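# Stack four numbered cartons on the pallet, largest lowest

## Task

Build a single straight, upright column from the four identical cube cartons, standing entirely on the small square wooden pallet, with no other bench item touching it. Each carton has a number on its bottom face. Order them from the biggest number at the base to the smallest at the top, each lower than the one beneath it, and each carton must again sit on its numbered face. Tipping a carton over on the table to read its number and then tipping it back is allowed. The stack must stay in place without robot support. At the end, open the grippers and move the arms away.

## Robot and tools

ROBOT. Two arms, left_arm and right_arm, each with six joints in this fixed order: waist, shoulder, elbow, forearm roll, wrist pitch, wrist roll. Each arm ends in a two-finger gripper. Every per-joint list in a result follows that order.

FRAME. All reported gripper poses use one world frame. The origin sits on the tabletop midway between the arms, +x points out across the table, +z points up, and left_arm is on the +y side. The arm names do not refer to image sides. end_effector_position is in metres and end_effector_quat_wxyz is the orientation. The reported hand position can be off, more so when the arm is stretched far. The gripper's fingers point along its own +z and close along its own y. The reported point lies between the pads when they are shut. The fingertips stick out about 33 mm past it when closed and about 9 mm when fully open, and they travel about 24 mm further out while closing, so leave that clearance above a surface.

execute_actions(actions). actions is a list of actions, and each action is a table of up to 15 rows. Each row lasts one control step of 1/30 s. If a table is shorter than 15 rows, its last row is repeated for the remaining steps. Every row has 18 numbers, each in [-1, 1], and both arms must always be filled in. The order is: left_arm's 6 joint values, then its gripper position, force_limit and speed, then the same 9 for right_arm. The joint values are offsets, not poses. They are measured from each arm's angles at the start of that action, not from the row before. For the first action of a call, they are measured from the last angles reported. Scale: 1.0 equals 1.983 rad for waist and shoulder, 2.38 rad for elbow, and 2.975 rad for forearm roll, wrist pitch and wrist roll. The joint ranges in rad are: waist -3.491 to 3.491, shoulder -3.140 to 3.140, elbow -1.187 to 4.328, forearm roll -3.316 to 3.316, wrist pitch -3.140 to 3.140, wrist roll -3.927 to 3.927. An action that pushes a joint more than 0.010 rad beyond its range is rejected for both arms. If the first action, or any malformed action, fails this check, the whole call is rejected and nothing moves. A joint driven to its true end is stopped there, and the result then says "joint sent to its limit". An empty list simply returns the current state and images.

GRIPPER NUMBERS. These are absolute settings, not offsets. position: +1 is fully open (140 mm), and about -0.8 is where the pads touch. At -1 the fingers close until something blocks them. force_limit: about 14 N at -1, 60 N at 0 and 107 N at +1. speed: about 30 mm/s at -1, 140 at 0 and 250 at +1. To leave a gripper unchanged, repeat its previous three numbers, because a 0 is a real command. To grip, send -1 and confirm that object_status is 2. The codes are: 0 moving; 1 blocked while opening; 2 blocked while closing; 3 reached the target or pads touching. position_measured is in counts, 3 fully open and 230 pads touching, and it is not linear in mm. To squeeze harder while the status is 2, raise force_limit and switch position between -1 and -0.98.

move(target, speed, blocking). target is one 18-number row laid out as above. Its joint values are offsets from the Joint positions in the latest result that showed them. The gripper values take effect at the start. All joints follow paths that finish at the same moment, so the hand travels along a curve. The paths last 0.5 to 10 s and do not avoid obstacles or the other arm. speed is in rad/s, 0.01 to 2 with a default of 0.5, and caps the joint that has the longest way to go. With blocking=false, the call returns after 0.5 s while the arm keeps moving. Until a result shows the move has ended, call wait or stop before sending anything else. The result adds a "move:" line giving the ending (done, off_target, moving, held, fault), limits=held or limits=none, and the joint farthest from its target for each arm. The arms are stiff, so a target even slightly beyond a firm contact presses hard and can trigger a fault. To keep pressing as before, command the offset from Joint positions to Joint targets.

wait(seconds), 0 to 10: the arms hold their last command and a running move continues. stop(): brakes a running move and needs some room to do so, while the fingers carry on. zoom_image(camera, region): gives an enlarged view of [x0, y0, x1, y1] in pixels of that camera's latest image, at most 504 by 504. finished_scene(scene): ends the numbered scene for good once the robot has held its final command.

CAMERAS. cam_high, cam_low, cam_left_wrist and cam_right_wrist are all 504x504. Calibration values (K, distortion, T_world_to_cam) were supplied and may be off by a few degrees and millimetres. The wrist camera poses follow their arm's joints.

CONTROLLER LIMITS. Joint target speed is capped at 2.62 rad/s (waist, shoulder), 3.14 (elbow) and 3.93 (wrist joints), with 0.5 s to accelerate. Targets may run ahead of the measured angles by at most 0.805, 0.966 and 1.21 rad for those same groups. They are also pulled back if they would put the hand more than 70 mm from its measured spot. As a result, big offsets can take several actions, and the rest may need to be sent again. "joint command not followed" means a clearance check changed or blocked joint targets. HELD in the step readings marks a step that was held back. "Joint targets" shows what the joints are currently heading toward.

AVOID. Joint load limits are 142 N m for waist, shoulder and elbow and 35.6 N m for the wrist joints, and a held object's weight counts toward them. Reaching a load limit, or an outside force of 150 N, freezes that arm for 10 s and cancels the rest of the call. MOTOR HOT warns of heating from holding loads, and an OVER-TEMPERATURE FAULT brakes the arm. Keep the arms from colliding or pressing on each other. Never drop or push anything off the table. Avoid slams, slips and hard shoves. Held parts or loose items may occasionally be jerked by outside disturbances. The simulation keeps running while replies are written.

Each tool is called by a JSON object that holds its "op" and its "data".

## Session

{"op": "execute_actions", "data": {"actions": []}}

Scene clock: 0.00 s.
left_arm: end_effector_position=(+0.5902, +0.8589, +0.1765) position_measured=3 object_status=3 end_effector_quat_wxyz=(-0.139, +0.882, +0.276, +0.357) | right_arm: end_effector_position=(+0.5473, -0.2569, +0.3567) position_measured=3 object_status=3 end_effector_quat_wxyz=(-0.392, -0.149, +0.727, +0.544)
Joint names: [waist, shoulder, elbow, forearm roll, wrist pitch, wrist roll]
Joint positions: left_arm=[ 1.084  0.074 -0.486  0.608 -0.288  0.749] | right_arm=[-0.169  0.986  1.232 -1.804 -2.629 -2.315]
Joint velocities: left_arm=[-0.003 -0.003  0.    -0.001  0.    -0.   ] | right_arm=[ 0.    -0.    -0.     0.001 -0.    -0.   ]
Joint targets: left_arm=[1.084 0.074 -0.486 0.608 -0.288 0.749] | right_arm=[-0.169 0.986 1.232 -1.804 -2.629 -2.315]
camera_calibration (this result's frames):
cam_left_wrist: T_world_to_cam=[[0.645448, -0.763547, -0.0198109, 0.280642], [-0.73171, -0.61068, -0.302772, 1.00796], [0.219083, 0.20992, -0.952857, 0.061444], [0, 0, 0, 1]] pos_world=[0.542934, 0.816927, 0.36929]
cam_right_wrist: T_world_to_cam=[[0.297321, 0.52791, 0.795557, -0.302227], [0.804781, 0.309775, -0.506327, -0.16731], [-0.513739, 0.790791, -0.332749, 0.793331], [0, 0, 0, 1]] pos_world=[0.632071, -0.415982, 0.419706]

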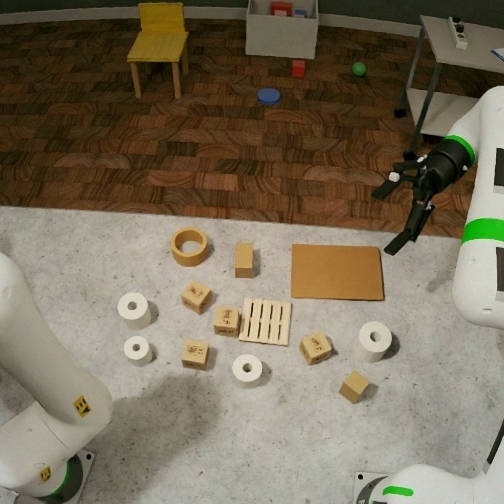

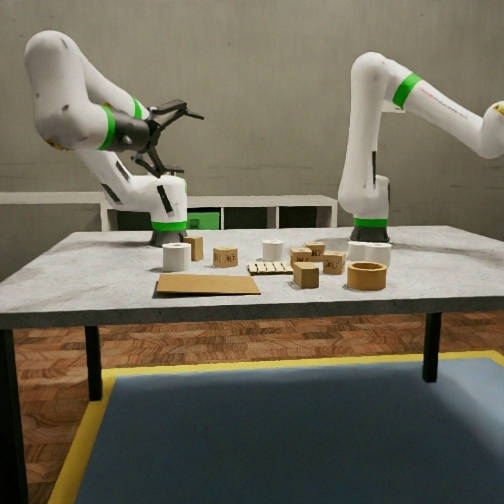

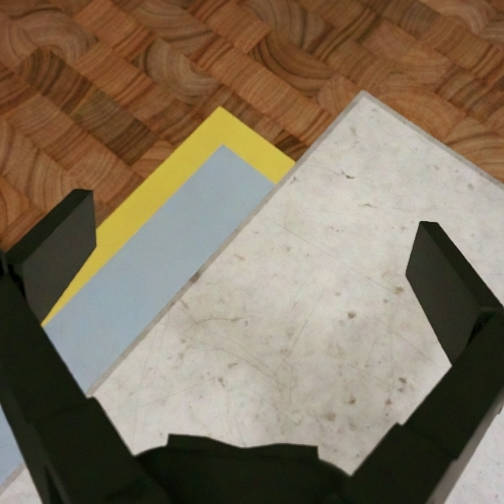

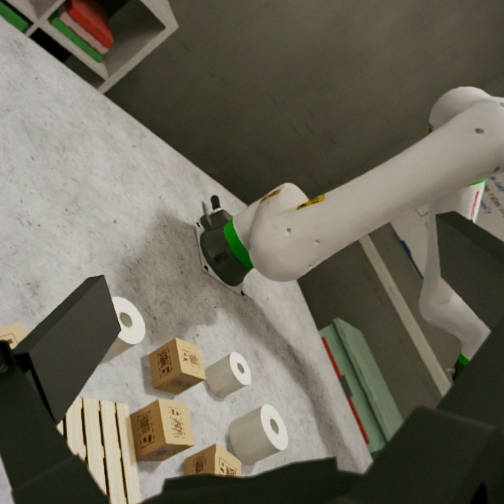

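{"op": "move", "data": {"target": [0,0,0,0,0,0,1,0,0,0.5895,-0.4468,-0.3496,0.6064,0.2548,0.5741,0.4,0,0], "speed": 1}}

Scene clock: 2.93 s.
left_arm: end_effector_position=(+0.5902, +0.8589, +0.1765) position_measured=3 object_status=3 end_effector_quat_wxyz=(-0.139, +0.882, +0.276, +0.357) | right_arm: end_effector_position=(+0.4104, -0.0529, +0.3635) position_measured=78 object_status=3 end_effector_quat_wxyz=(+0.000, +0.810, -0.587, +0.000)
Joint names: [waist, shoulder, elbow, forearm roll, wrist pitch, wrist roll]
Joint positions: left_arm=[ 1.084  0.074 -0.486  0.608 -0.288  0.749] | right_arm=[ 1.     0.1    0.4    0.    -1.871 -0.607]
Joint velocities: left_arm=[-0.001 -0.    -0.     0.     0.    -0.001] | right_arm=[ 0.001 -0.001 -0.001  0.001  0.001  0.   ]
Joint targets: left_arm=[1.084 0.074 -0.486 0.608 -0.288 0.749] | right_arm=[1.000 0.100 0.400 0.000 -1.871 -0.607]
move: done; limits=none; left_arm: farthest joint: the waist, 0.000 radians from its target (0.000 radians at the start); right_arm: farthest joint: the waist, 0.000 radians from its target (1.169 radians at the start)
camera_calibration (this result's frames):
cam_left_wrist: T_world_to_cam=[[0.645448, -0.763547, -0.019811, 0.280642], [-0.73171, -0.61068, -0.302772, 1.00796], [0.219082, 0.209919, -0.952857, 0.0614441], [0, 0, 0, 1]] pos_world=[0.542934, 0.816927, 0.36929]
cam_right_wrist: T_world_to_cam=[[-0.992581, -0.107454, -0.0568965, 0.430994], [-0.120228, 0.93719, 0.327444, -0.0071685], [0.0181376, 0.331855, -0.943156, 0.543253], [0, 0, 0, 1]] pos_world=[0.417081, -0.127251, 0.539242]

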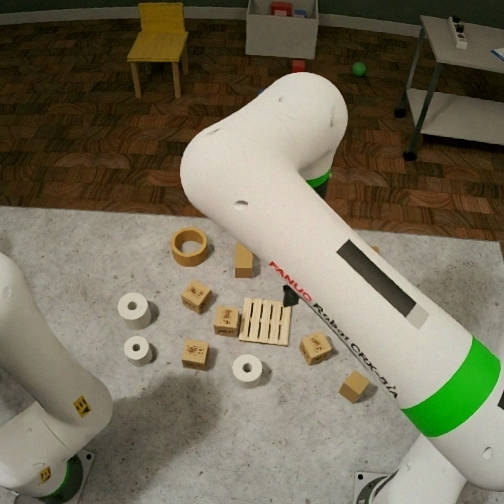

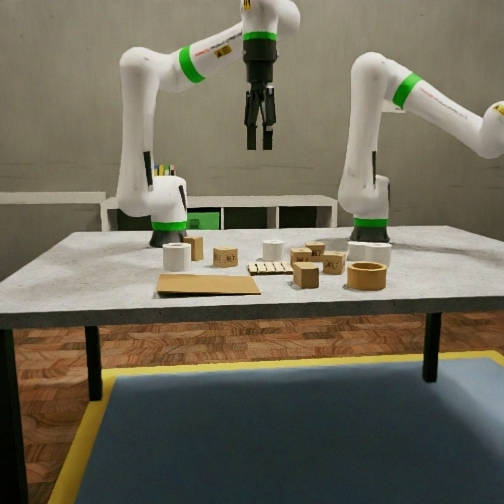

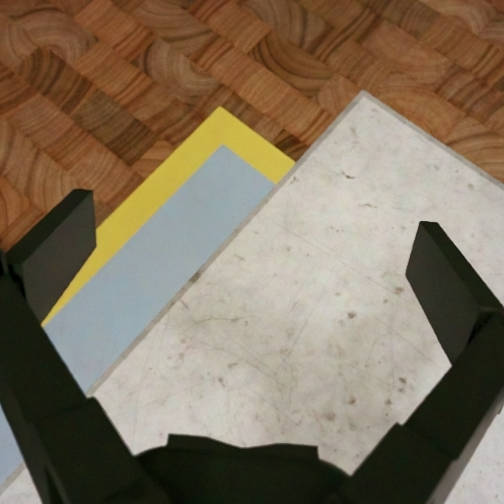

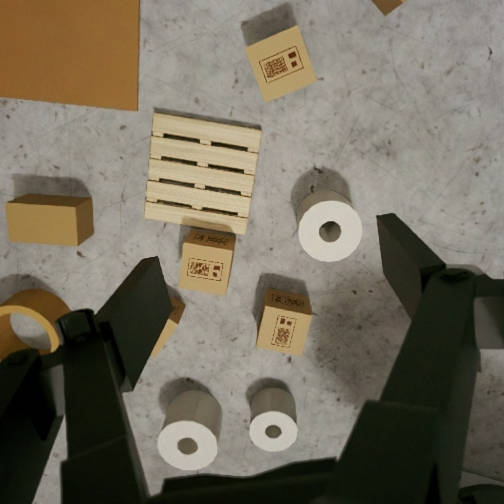

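{"op": "move", "data": {"target": [0,0,0,0,0,0,1,0,0,-0.0649,-0.0653,-0.2979,0,0.195,0.0945,0.4,0,0], "speed": 1}}

Scene clock: 6.13 s.
left_arm: end_effector_position=(+0.5902, +0.8589, +0.1765) position_measured=3 object_status=3 end_effector_quat_wxyz=(-0.139, +0.882, +0.276, +0.357) | right_arm: end_effector_position=(+0.4083, -0.1394, +0.1197) position_measured=78 object_status=3 end_effector_quat_wxyz=(-0.000, +0.852, -0.523, +0.000)
Joint names: [waist, shoulder, elbow, forearm roll, wrist pitch, wrist roll]
Joint positions: left_arm=[ 1.084  0.074 -0.486  0.608 -0.288  0.749] | right_arm=[ 0.872 -0.029 -0.309  0.    -1.291 -0.326]
Joint velocities: left_arm=[-0.001  0.001 -0.001 -0.     0.     0.001] | right_arm=[-0.    -0.    -0.001 -0.     0.    -0.   ]
Joint targets: left_arm=[1.084 0.074 -0.486 0.608 -0.288 0.749] | right_arm=[0.872 -0.029 -0.309 0.000 -1.291 -0.326]
move: done; limits=none; left_arm: farthest joint: the waist, 0.000 radians from its target (0.000 radians at the start); right_arm: farthest joint: the waist, 0.000 radians from its target (0.129 radians at the start)
camera_calibration (this result's frames):
cam_left_wrist: T_world_to_cam=[[0.645448, -0.763547, -0.0198109, 0.280642], [-0.73171, -0.61068, -0.302772, 1.00796], [0.219082, 0.209919, -0.952857, 0.0614442], [0, 0, 0, 1]] pos_world=[0.542934, 0.816927, 0.36929]
cam_right_wrist: T_world_to_cam=[[-0.964714, -0.25697, -0.0573831, 0.373649], [-0.261331, 0.90789, 0.327784, 0.206939], [-0.0321333, 0.331214, -0.943008, 0.362489], [0, 0, 0, 1]] pos_world=[0.426192, -0.211923, 0.29544]

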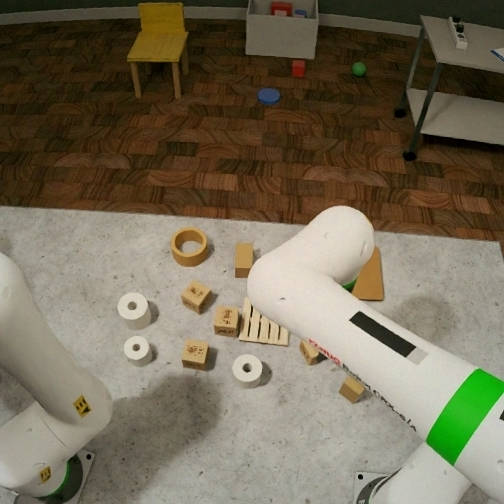

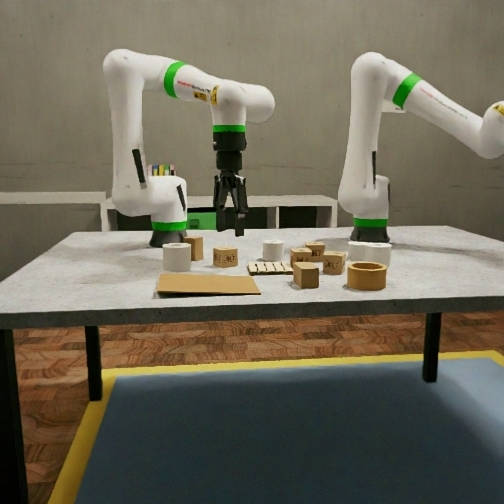

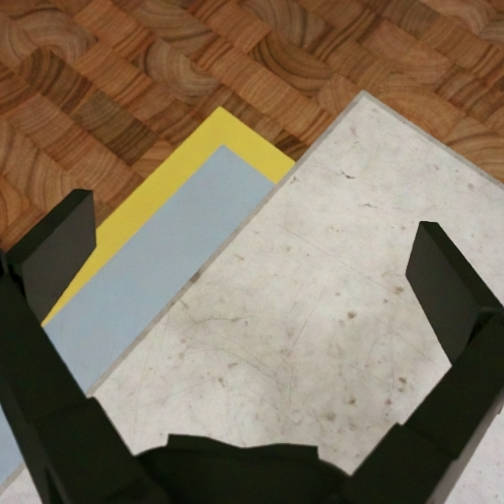

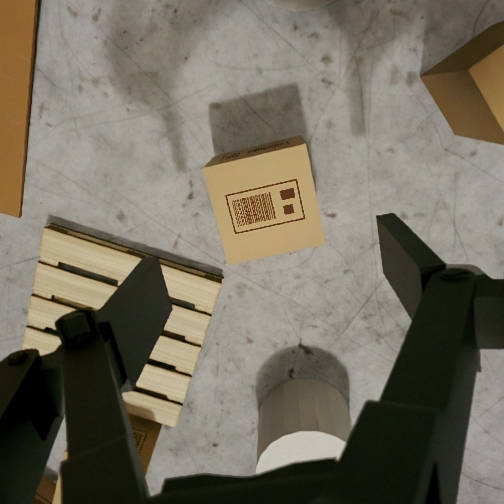

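{"op": "move", "data": {"target": [0,0,0,0,0,0,1,0,0,-0.0222,0.0418,-0.049,0,0.0672,0.0148,0.4,0,0], "speed": 0.3}}

{"op": "move", "data": {"target": [0,0,0,0,0,0,1,0,0,0,0,0,0,0,0,-1,0,0]}}

{"op": "move", "data": {"target": [0,0,0,0,0,0,1,0,0,0,0,0.2,0,-0.16,0,-1,0,0], "speed": 0.8}}

Scene clock: 7.93 s.
left_arm: end_effector_position=(+0.5902, +0.8589, +0.1765) position_measured=3 object_status=3 end_effector_quat_wxyz=(-0.139, +0.882, +0.276, +0.357) | right_arm: end_effector_position=(+0.4184, -0.1543, +0.0398) position_measured=78 object_status=3 end_effector_quat_wxyz=(-0.000, +0.852, -0.523, +0.000)
Joint names: [waist, shoulder, elbow, forearm roll, wrist pitch, wrist roll]
Joint positions: left_arm=[ 1.084  0.074 -0.486  0.608 -0.288  0.749] | right_arm=[ 0.828  0.054 -0.425  0.    -1.091 -0.282]
Joint velocities: left_arm=[-0.001  0.    -0.    -0.001  0.    -0.   ] | right_arm=[ 0.001  0.001 -0.001  0.     0.001  0.001]
Joint targets: left_arm=[1.084 0.074 -0.486 0.608 -0.288 0.749] | right_arm=[0.828 0.054 -0.425 0.000 -1.091 -0.282]
move: done; limits=none; left_arm: farthest joint: the waist, 0.000 radians from its target (0.000 radians at the start); right_arm: farthest joint: the waist, 0.000 radians from its target (0.044 radians at the start)
camera_calibration (this result's frames):
cam_left_wrist: T_world_to_cam=[[0.645448, -0.763547, -0.0198109, 0.280642], [-0.73171, -0.61068, -0.302772, 1.00796], [0.219082, 0.209919, -0.952857, 0.0614442], [0, 0, 0, 1]] pos_world=[0.542934, 0.816927, 0.36929]
cam_right_wrist: T_world_to_cam=[[-0.964692, -0.256976, -0.0577316, 0.374882], [-0.261445, 0.907784, 0.327986, 0.249368], [-0.0318765, 0.331499, -0.942917, 0.292314], [0, 0, 0, 1]] pos_world=[0.436159, -0.226939, 0.215481]

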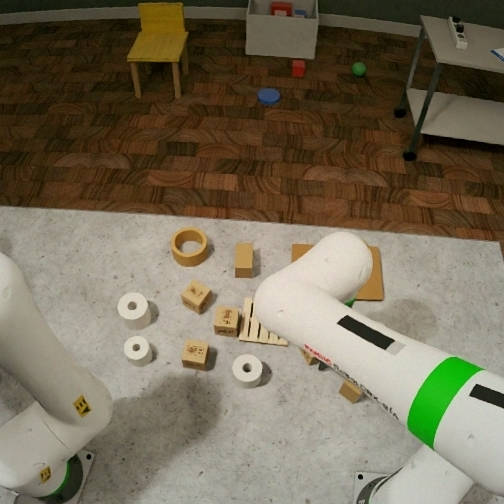

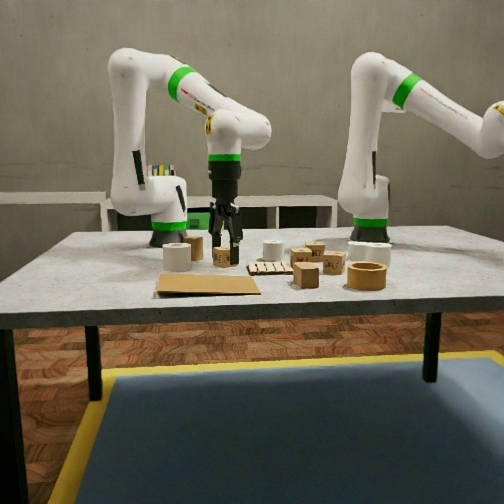

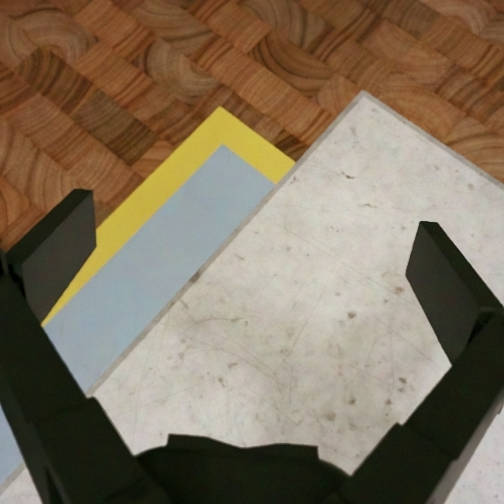

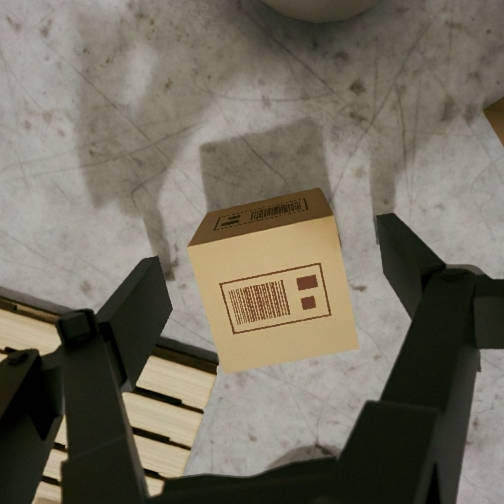

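Scene clock: 8.50 s.
left_arm: end_effector_position=(+0.5902, +0.8589, +0.1765) position_measured=3 object_status=3 end_effector_quat_wxyz=(-0.139, +0.882, +0.276, +0.357) | right_arm: end_effector_position=(+0.4184, -0.1543, +0.0398) position_measured=152 object_status=2 end_effector_quat_wxyz=(-0.000, +0.852, -0.523, +0.000)
Joint names: [waist, shoulder, elbow, forearm roll, wrist pitch, wrist roll]
Joint positions: left_arm=[ 1.084  0.074 -0.486  0.608 -0.288  0.749] | right_arm=[ 0.828  0.054 -0.425  0.    -1.091 -0.282]
Joint velocities: left_arm=[-0.001 -0.001 -0.    -0.001  0.    -0.   ] | right_arm=[ 0.    -0.001  0.     0.     0.    -0.001]
Joint targets: left_arm=[1.084 0.074 -0.486 0.608 -0.288 0.749] | right_arm=[0.828 0.054 -0.425 0.000 -1.091 -0.282]
move: done; limits=none; left_arm: farthest joint: the waist, 0.000 radians from its target (0.000 radians at the start); right_arm: farthest joint: the waist, 0.000 radians from its target (0.000 radians at the start)
camera_calibration (this result's frames):
cam_left_wrist: T_world_to_cam=[[0.645448, -0.763547, -0.019811, 0.280642], [-0.73171, -0.61068, -0.302772, 1.00796], [0.219082, 0.20992, -0.952857, 0.0614439], [0, 0, 0, 1]] pos_world=[0.542934, 0.816927, 0.36929]
cam_right_wrist: T_world_to_cam=[[-0.964692, -0.256975, -0.0577288, 0.37488], [-0.261443, 0.907785, 0.327984, 0.249377], [-0.0318785, 0.331497, -0.942918, 0.292301], [0, 0, 0, 1]] pos_world=[0.43616, -0.226943, 0.215466]

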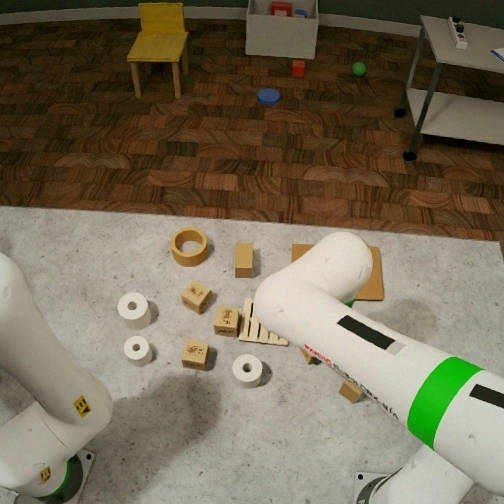

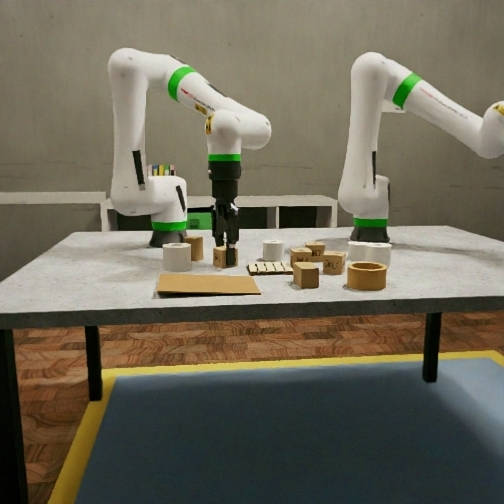

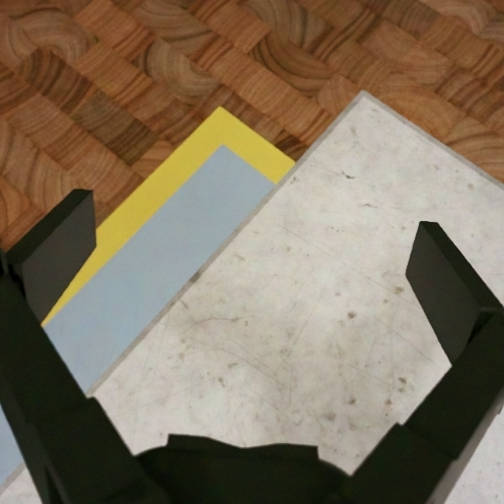

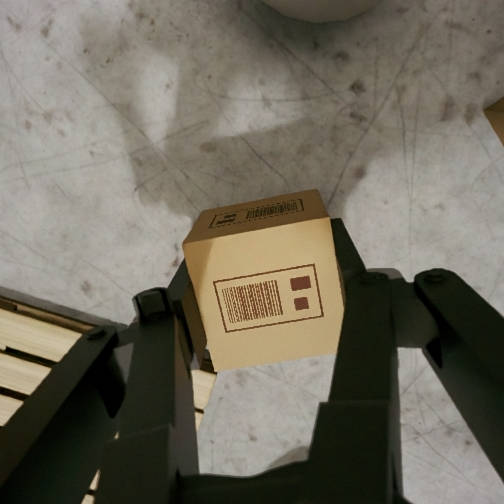

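Scene clock: 9.70 s.
left_arm: end_effector_position=(+0.5902, +0.8589, +0.1765) position_measured=3 object_status=3 end_effector_quat_wxyz=(-0.139, +0.882, +0.276, +0.357) | right_arm: end_effector_position=(+0.4537, -0.1213, +0.2366) position_measured=152 object_status=2 end_effector_quat_wxyz=(-0.000, +0.852, -0.523, +0.000)
Joint names: [waist, shoulder, elbow, forearm roll, wrist pitch, wrist roll]
Joint positions: left_arm=[ 1.084  0.074 -0.486  0.608 -0.288  0.749] | right_arm=[ 0.828  0.054  0.051  0.    -1.567 -0.282]
Joint velocities: left_arm=[-0.     0.001  0.     0.001 -0.    -0.   ] | right_arm=[-0.001  0.     0.001 -0.001 -0.001 -0.   ]
Joint targets: left_arm=[1.084 0.074 -0.486 0.608 -0.288 0.749] | right_arm=[0.828 0.054 0.051 0.000 -1.567 -0.282]
move: done; limits=none; left_arm: farthest joint: the waist, 0.000 radians from its target (0.000 radians at the start); right_arm: farthest joint: the waist, 0.000 radians from its target (0.000 radians at the start)
camera_calibration (this result's frames):
cam_left_wrist: T_world_to_cam=[[0.645448, -0.763547, -0.0198112, 0.280643], [-0.73171, -0.61068, -0.302772, 1.00796], [0.219082, 0.20992, -0.952857, 0.0614439], [0, 0, 0, 1]] pos_world=[0.542934, 0.816927, 0.36929]
cam_right_wrist: T_world_to_cam=[[-0.964712, -0.256908, -0.0576965, 0.428807], [-0.261371, 0.907818, 0.32795, 0.164065], [-0.031875, 0.331457, -0.942932, 0.468103], [0, 0, 0, 1]] pos_world=[0.471478, -0.193933, 0.412325]

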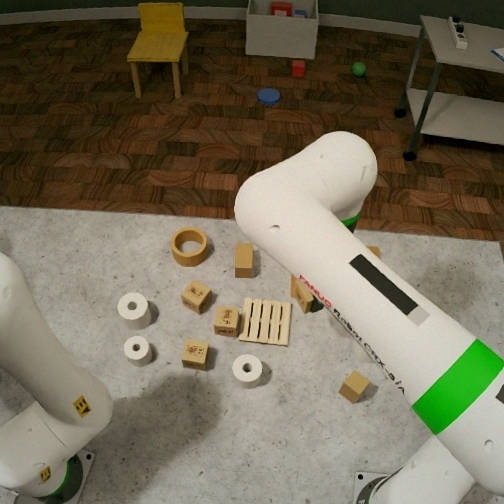

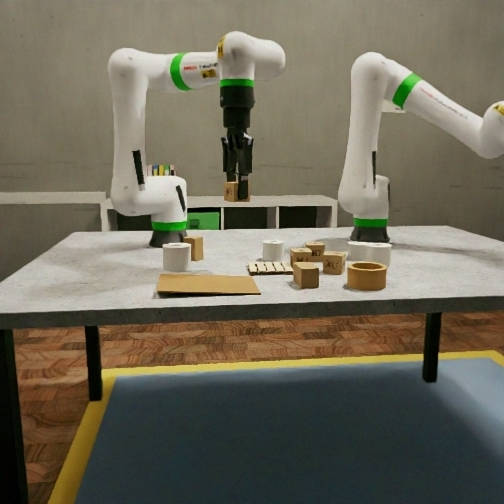

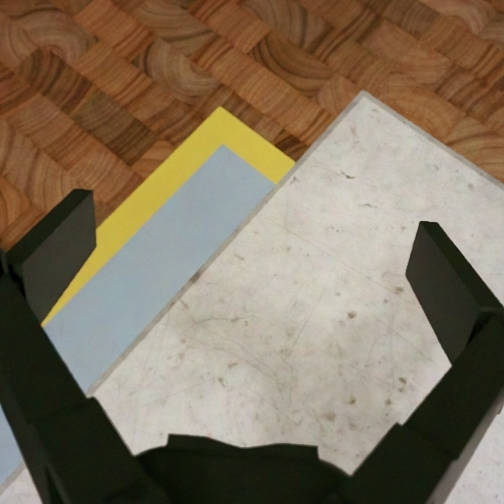

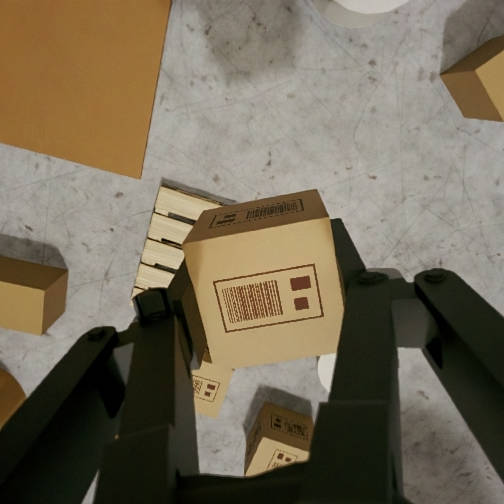

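{"op": "move", "data": {"target": [0,0,0,0,0,0,1,0,0,-0.3,0,0,0,0.49,0,-1,0,0], "speed": 1.5}}

{"op": "zoom_image", "data": {"camera": "cam_low", "region": [30,20,230,180]}}

Scene clock: 12.23 s.
left_arm: end_effector_position=(+0.5902, +0.8589, +0.1765) position_measured=3 object_status=3 end_effector_quat_wxyz=(-0.139, +0.882, +0.276, +0.357) | right_arm: end_effector_position=(+0.8512, -0.3377, +0.5532) position_measured=152 object_status=2 end_effector_quat_wxyz=(+0.562, -0.493, +0.559, -0.357)
Joint names: [waist, shoulder, elbow, forearm roll, wrist pitch, wrist roll]
Joint positions: left_arm=[ 1.084  0.074 -0.486  0.608 -0.288  0.749] | right_arm=[ 0.233  0.054  0.051  0.    -0.11  -0.282]
Joint velocities: left_arm=[-0.001 -0.001  0.001 -0.     0.     0.   ] | right_arm=[-0.001 -0.001 -0.    -0.     0.001 -0.   ]
Joint targets: left_arm=[1.084 0.074 -0.486 0.608 -0.288 0.749] | right_arm=[0.233 0.054 0.051 0.000 -0.110 -0.282]
move: done; limits=none; left_arm: farthest joint: the waist, 0.000 radians from its target (0.000 radians at the start); right_arm: farthest joint: the waist, 0.000 radians from its target (0.595 radians at the start)
camera_calibration (this result's frames):
cam_left_wrist: T_world_to_cam=[[0.645448, -0.763547, -0.0198111, 0.280642], [-0.73171, -0.61068, -0.302772, 1.00796], [0.219082, 0.209919, -0.952857, 0.0614441], [0, 0, 0, 1]] pos_world=[0.542934, 0.816927, 0.36929]
cam_right_wrist: T_world_to_cam=[[-0.115053, 0.45859, -0.881168, 0.748918], [-0.405543, 0.788084, 0.463097, 0.368064], [0.906806, 0.410633, 0.0953067, -0.495614], [0, 0, 0, 1]] pos_world=[0.684857, -0.429997, 0.536709]

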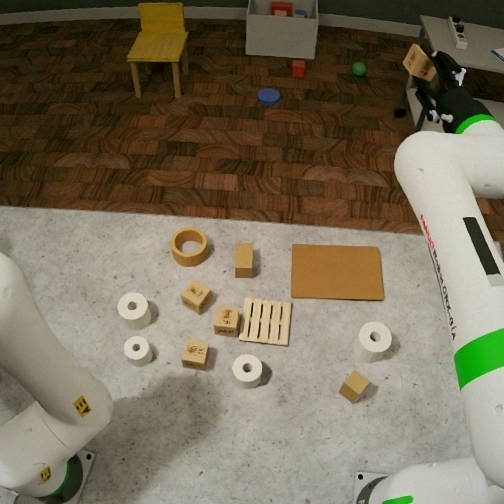

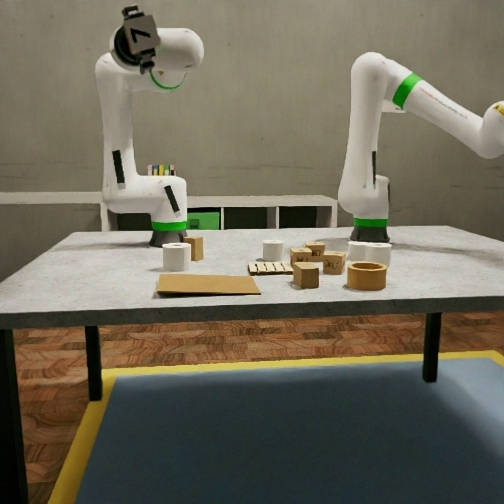

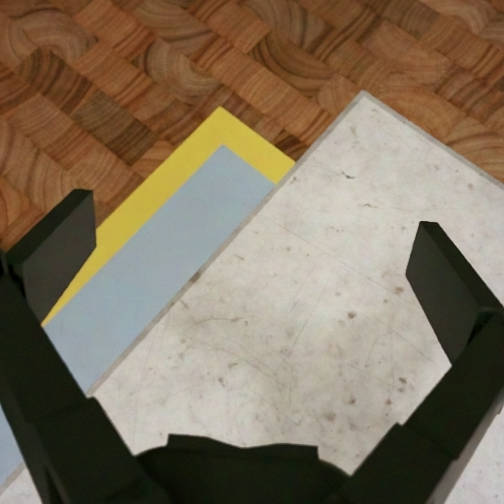

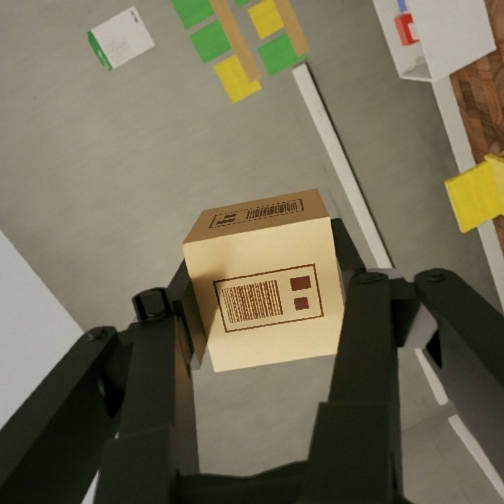

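Region (30, 20, 230, 180) of cam_low's 504x504 image, scaled by 2.520, with more detail than that image has; it fills the top 403 rows of this view, and the rest is white.

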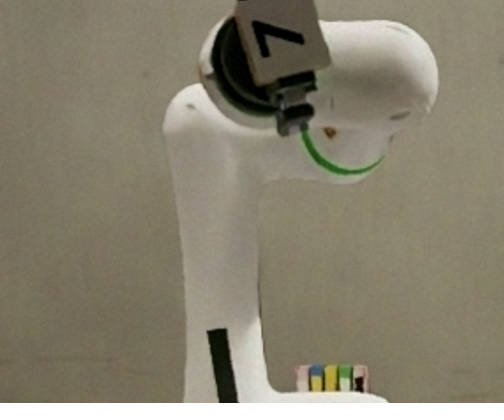

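{"op": "move", "data": {"target": [0,0,0,0,0,0,1,0,0,0.3,0,0,0,-0.49,0,-1,0,0], "speed": 1.5}}

{"op": "move", "data": {"target": [0,0,0,0,0,0,1,0,0,0,0,-0.198,0,0.1585,0,-1,0,0], "speed": 0.5}}

{"op": "move", "data": {"target": [0,0,0,0,0,0,1,0,0,0,0,0,0,0,0,0.4,0,-0.3]}}

{"op": "move", "data": {"target": [0,0,0,0,0,0,1,0,0,0,0,0.12,0,-0.096,0,0.4,0,0], "speed": 0.8}}

Scene clock: 14.90 s.
left_arm: end_effector_position=(+0.5902, +0.8589, +0.1765) position_measured=3 object_status=3 end_effector_quat_wxyz=(-0.139, +0.882, +0.276, +0.357) | right_arm: end_effector_position=(+0.4537, -0.1213, +0.2366) position_measured=152 object_status=2 end_effector_quat_wxyz=(-0.000, +0.852, -0.523, +0.000)
Joint names: [waist, shoulder, elbow, forearm roll, wrist pitch, wrist roll]
Joint positions: left_arm=[ 1.084  0.074 -0.486  0.608 -0.288  0.749] | right_arm=[ 0.828  0.054  0.051  0.    -1.567 -0.282]
Joint velocities: left_arm=[-0.    -0.001  0.001 -0.001  0.    -0.001] | right_arm=[-0.001  0.     0.    -0.    -0.001  0.   ]
Joint targets: left_arm=[1.084 0.074 -0.486 0.608 -0.288 0.749] | right_arm=[0.828 0.054 0.051 0.000 -1.567 -0.282]
move: done; limits=none; left_arm: farthest joint: the waist, 0.000 radians from its target (0.000 radians at the start); right_arm: farthest joint: the waist, 0.000 radians from its target (0.595 radians at the start)
camera_calibration (this result's frames):
cam_left_wrist: T_world_to_cam=[[0.645448, -0.763547, -0.019811, 0.280642], [-0.73171, -0.61068, -0.302772, 1.00796], [0.219082, 0.209919, -0.952857, 0.0614441], [0, 0, 0, 1]] pos_world=[0.542934, 0.816927, 0.36929]
cam_right_wrist: T_world_to_cam=[[-0.964712, -0.256908, -0.0576969, 0.428808], [-0.261371, 0.907818, 0.32795, 0.164065], [-0.0318746, 0.331457, -0.942932, 0.468103], [0, 0, 0, 1]] pos_world=[0.471478, -0.193933, 0.412325]

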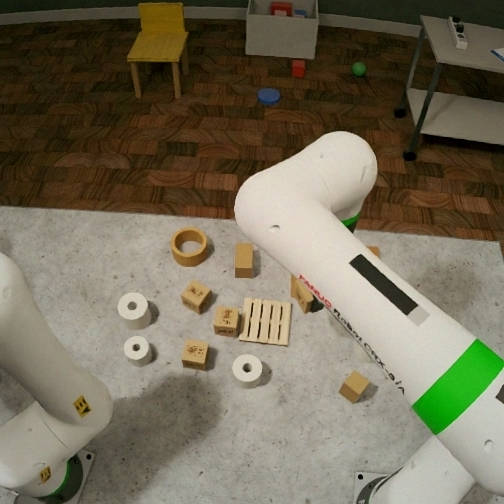

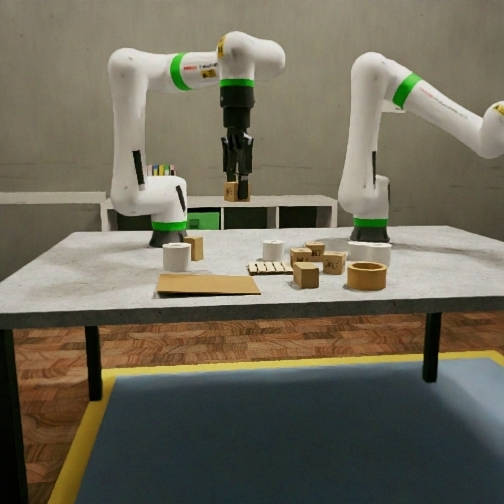

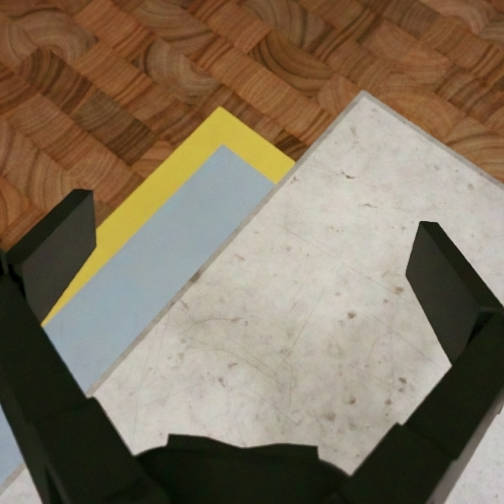

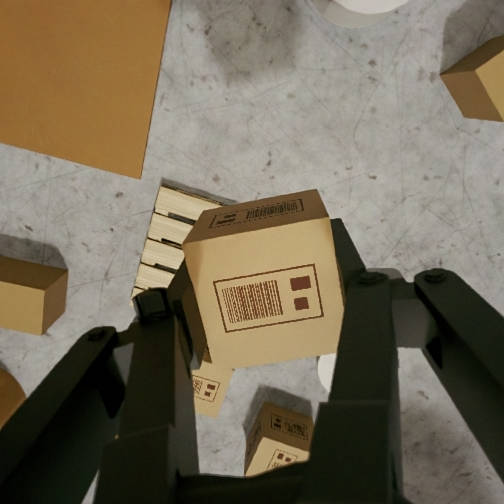

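Scene clock: 16.37 s.
left_arm: end_effector_position=(+0.5902, +0.8589, +0.1765) position_measured=3 object_status=3 end_effector_quat_wxyz=(-0.139, +0.882, +0.276, +0.357) | right_arm: end_effector_position=(+0.4191, -0.1536, +0.0416) position_measured=152 object_status=2 end_effector_quat_wxyz=(-0.000, +0.852, -0.523, +0.000)
Joint names: [waist, shoulder, elbow, forearm roll, wrist pitch, wrist roll]
Joint positions: left_arm=[ 1.084  0.074 -0.486  0.608 -0.288  0.749] | right_arm=[ 0.828  0.054 -0.42   0.    -1.096 -0.282]
Joint velocities: left_arm=[-0.001  0.     0.    -0.001  0.     0.001] | right_arm=[-0.001 -0.001 -0.001 -0.     0.001  0.   ]
Joint targets: left_arm=[1.084 0.074 -0.486 0.608 -0.288 0.749] | right_arm=[0.828 0.054 -0.421 0.000 -1.096 -0.282]
move: done; limits=none; left_arm: farthest joint: the waist, 0.000 radians from its target (0.000 radians at the start); right_arm: farthest joint: the waist, 0.000 radians from its target (0.000 radians at the start)
camera_calibration (this result's frames):
cam_left_wrist: T_world_to_cam=[[0.645448, -0.763547, -0.019811, 0.280642], [-0.73171, -0.61068, -0.302772, 1.00796], [0.219082, 0.209919, -0.952857, 0.0614441], [0, 0, 0, 1]] pos_world=[0.542934, 0.816927, 0.36929]
cam_right_wrist: T_world_to_cam=[[-0.964676, -0.25698, -0.0579826, 0.375909], [-0.261528, 0.907716, 0.328107, 0.248343], [-0.0316852, 0.331681, -0.942859, 0.293749], [0, 0, 0, 1]] pos_world=[0.436886, -0.226255, 0.217277]

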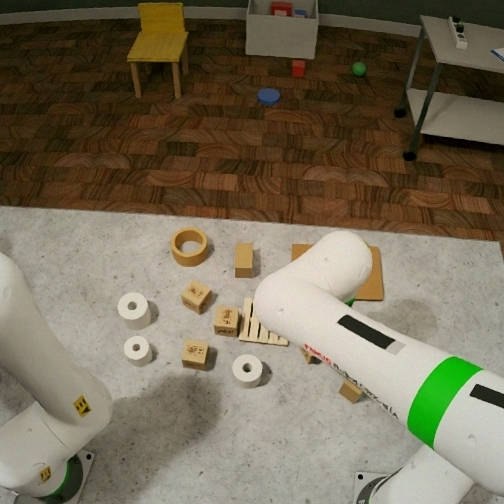

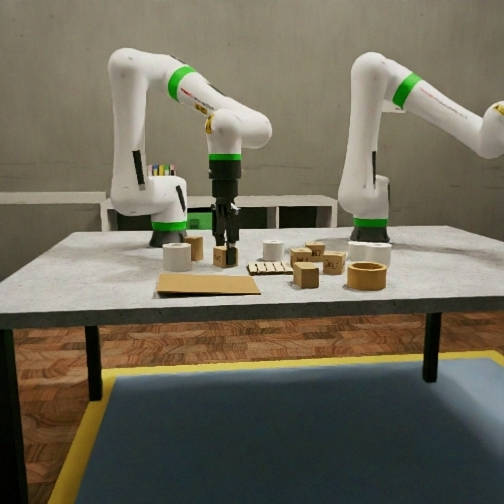

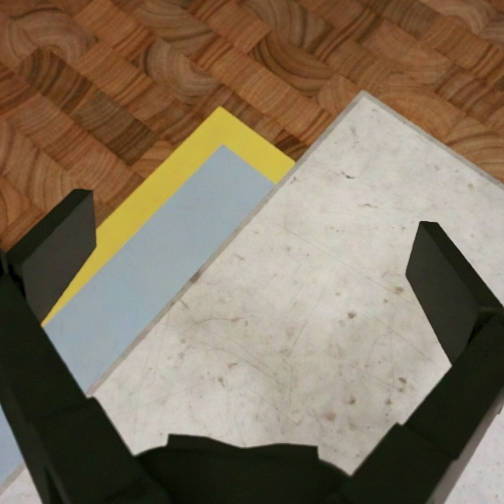

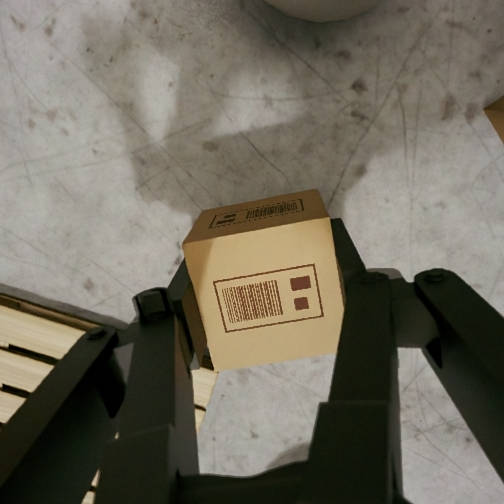

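Scene clock: 17.03 s.
left_arm: end_effector_position=(+0.5902, +0.8589, +0.1765) position_measured=3 object_status=3 end_effector_quat_wxyz=(-0.139, +0.882, +0.276, +0.357) | right_arm: end_effector_position=(+0.4191, -0.1536, +0.0416) position_measured=78 object_status=3 end_effector_quat_wxyz=(-0.000, +0.852, -0.523, +0.000)
Joint names: [waist, shoulder, elbow, forearm roll, wrist pitch, wrist roll]
Joint positions: left_arm=[ 1.084  0.074 -0.486  0.608 -0.288  0.749] | right_arm=[ 0.828  0.054 -0.42   0.    -1.096 -0.282]
Joint velocities: left_arm=[-0.001  0.    -0.001  0.001  0.    -0.   ] | right_arm=[-0.  0. -0.  0. -0. -0.]
Joint targets: left_arm=[1.084 0.074 -0.486 0.608 -0.288 0.749] | right_arm=[0.828 0.054 -0.420 0.000 -1.096 -0.282]
move: done; limits=none; left_arm: farthest joint: the waist, 0.000 radians from its target (0.000 radians at the start); right_arm: farthest joint: the waist, 0.000 radians from its target (0.000 radians at the start)
camera_calibration (this result's frames):
cam_left_wrist: T_world_to_cam=[[0.645448, -0.763547, -0.0198111, 0.280642], [-0.73171, -0.61068, -0.302772, 1.00796], [0.219082, 0.209919, -0.952857, 0.0614441], [0, 0, 0, 1]] pos_world=[0.542934, 0.816927, 0.36929]
cam_right_wrist: T_world_to_cam=[[-0.964676, -0.25698, -0.0579762, 0.3759], [-0.261526, 0.907718, 0.328104, 0.248351], [-0.0316903, 0.331677, -0.942861, 0.29374], [0, 0, 0, 1]] pos_world=[0.43688, -0.226261, 0.217264]

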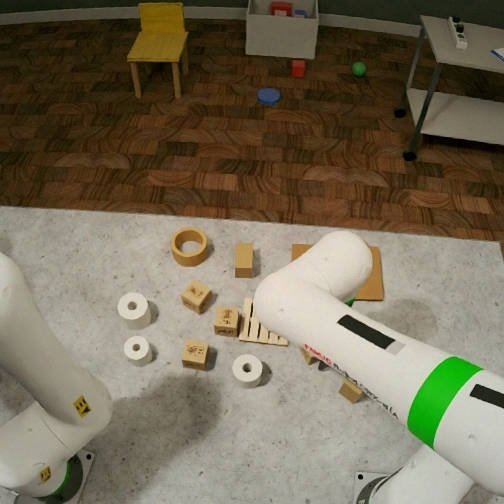

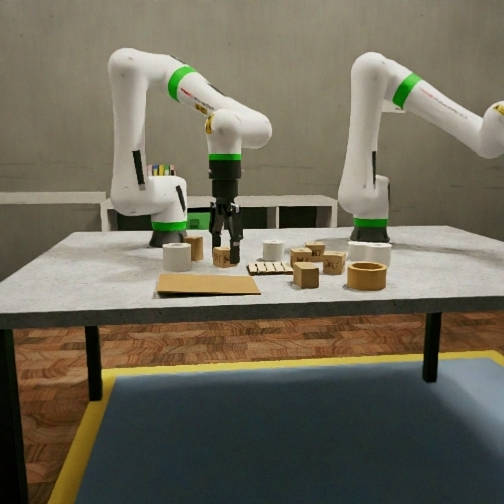

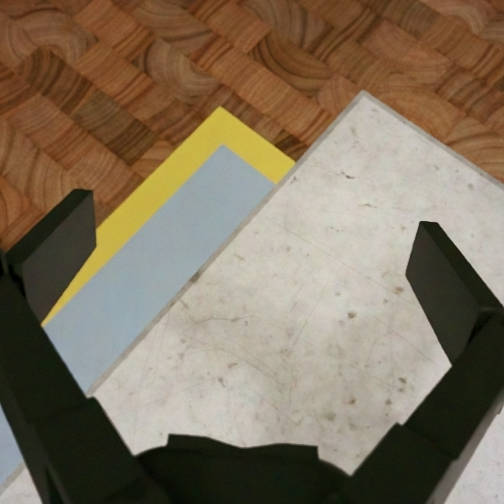

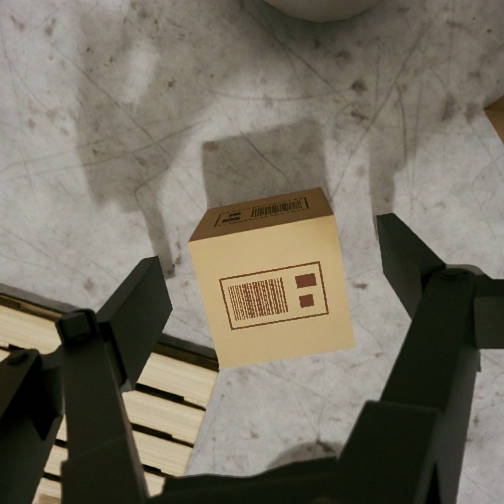

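Scene clock: 17.97 s.
left_arm: end_effector_position=(+0.5902, +0.8589, +0.1765) position_measured=3 object_status=3 end_effector_quat_wxyz=(-0.139, +0.882, +0.276, +0.357) | right_arm: end_effector_position=(+0.4482, -0.1265, +0.1573) position_measured=78 object_status=3 end_effector_quat_wxyz=(-0.000, +0.852, -0.523, +0.000)
Joint names: [waist, shoulder, elbow, forearm roll, wrist pitch, wrist roll]
Joint positions: left_arm=[ 1.084  0.074 -0.486  0.608 -0.288  0.749] | right_arm=[ 0.828  0.054 -0.135  0.    -1.381 -0.282]
Joint velocities: left_arm=[-0.001 -0.001 -0.     0.001 -0.    -0.001] | right_arm=[ 0.     0.     0.002 -0.001 -0.001 -0.   ]
Joint targets: left_arm=[1.084 0.074 -0.486 0.608 -0.288 0.749] | right_arm=[0.828 0.054 -0.135 0.000 -1.381 -0.282]
move: done; limits=none; left_arm: farthest joint: the waist, 0.000 radians from its target (0.000 radians at the start); right_arm: farthest joint: the elbow, 0.001 radians from its target (0.286 radians at the start)
camera_calibration (this result's frames):
cam_left_wrist: T_world_to_cam=[[0.645448, -0.763547, -0.0198111, 0.280642], [-0.73171, -0.61068, -0.302772, 1.00796], [0.219082, 0.20992, -0.952857, 0.061444], [0, 0, 0, 1]] pos_world=[0.542934, 0.816927, 0.36929]
cam_right_wrist: T_world_to_cam=[[-0.964688, -0.256941, -0.0579574, 0.417634], [-0.261484, 0.907739, 0.32808, 0.193328], [-0.0316869, 0.331649, -0.94287, 0.394725], [0, 0, 0, 1]] pos_world=[0.465946, -0.199095, 0.332953]

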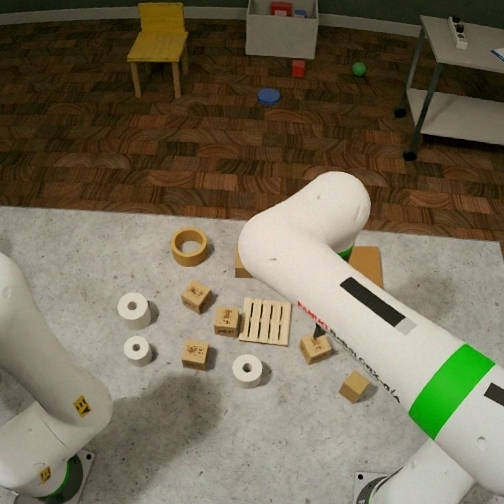

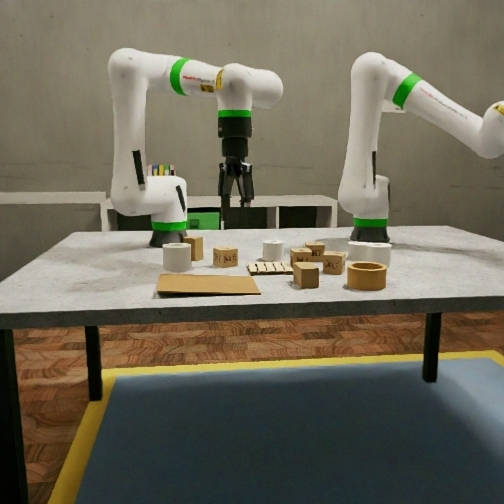

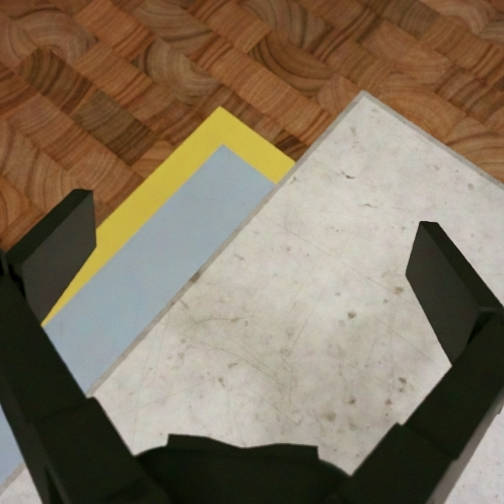

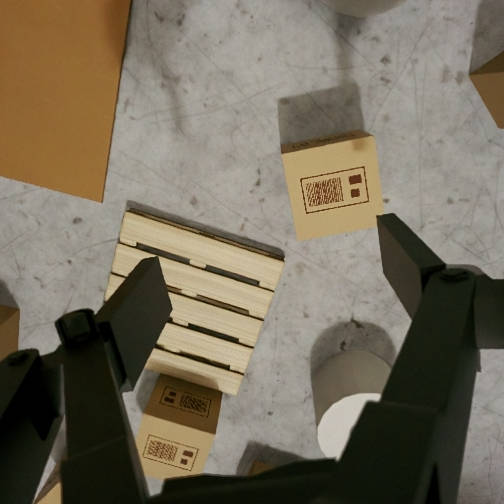

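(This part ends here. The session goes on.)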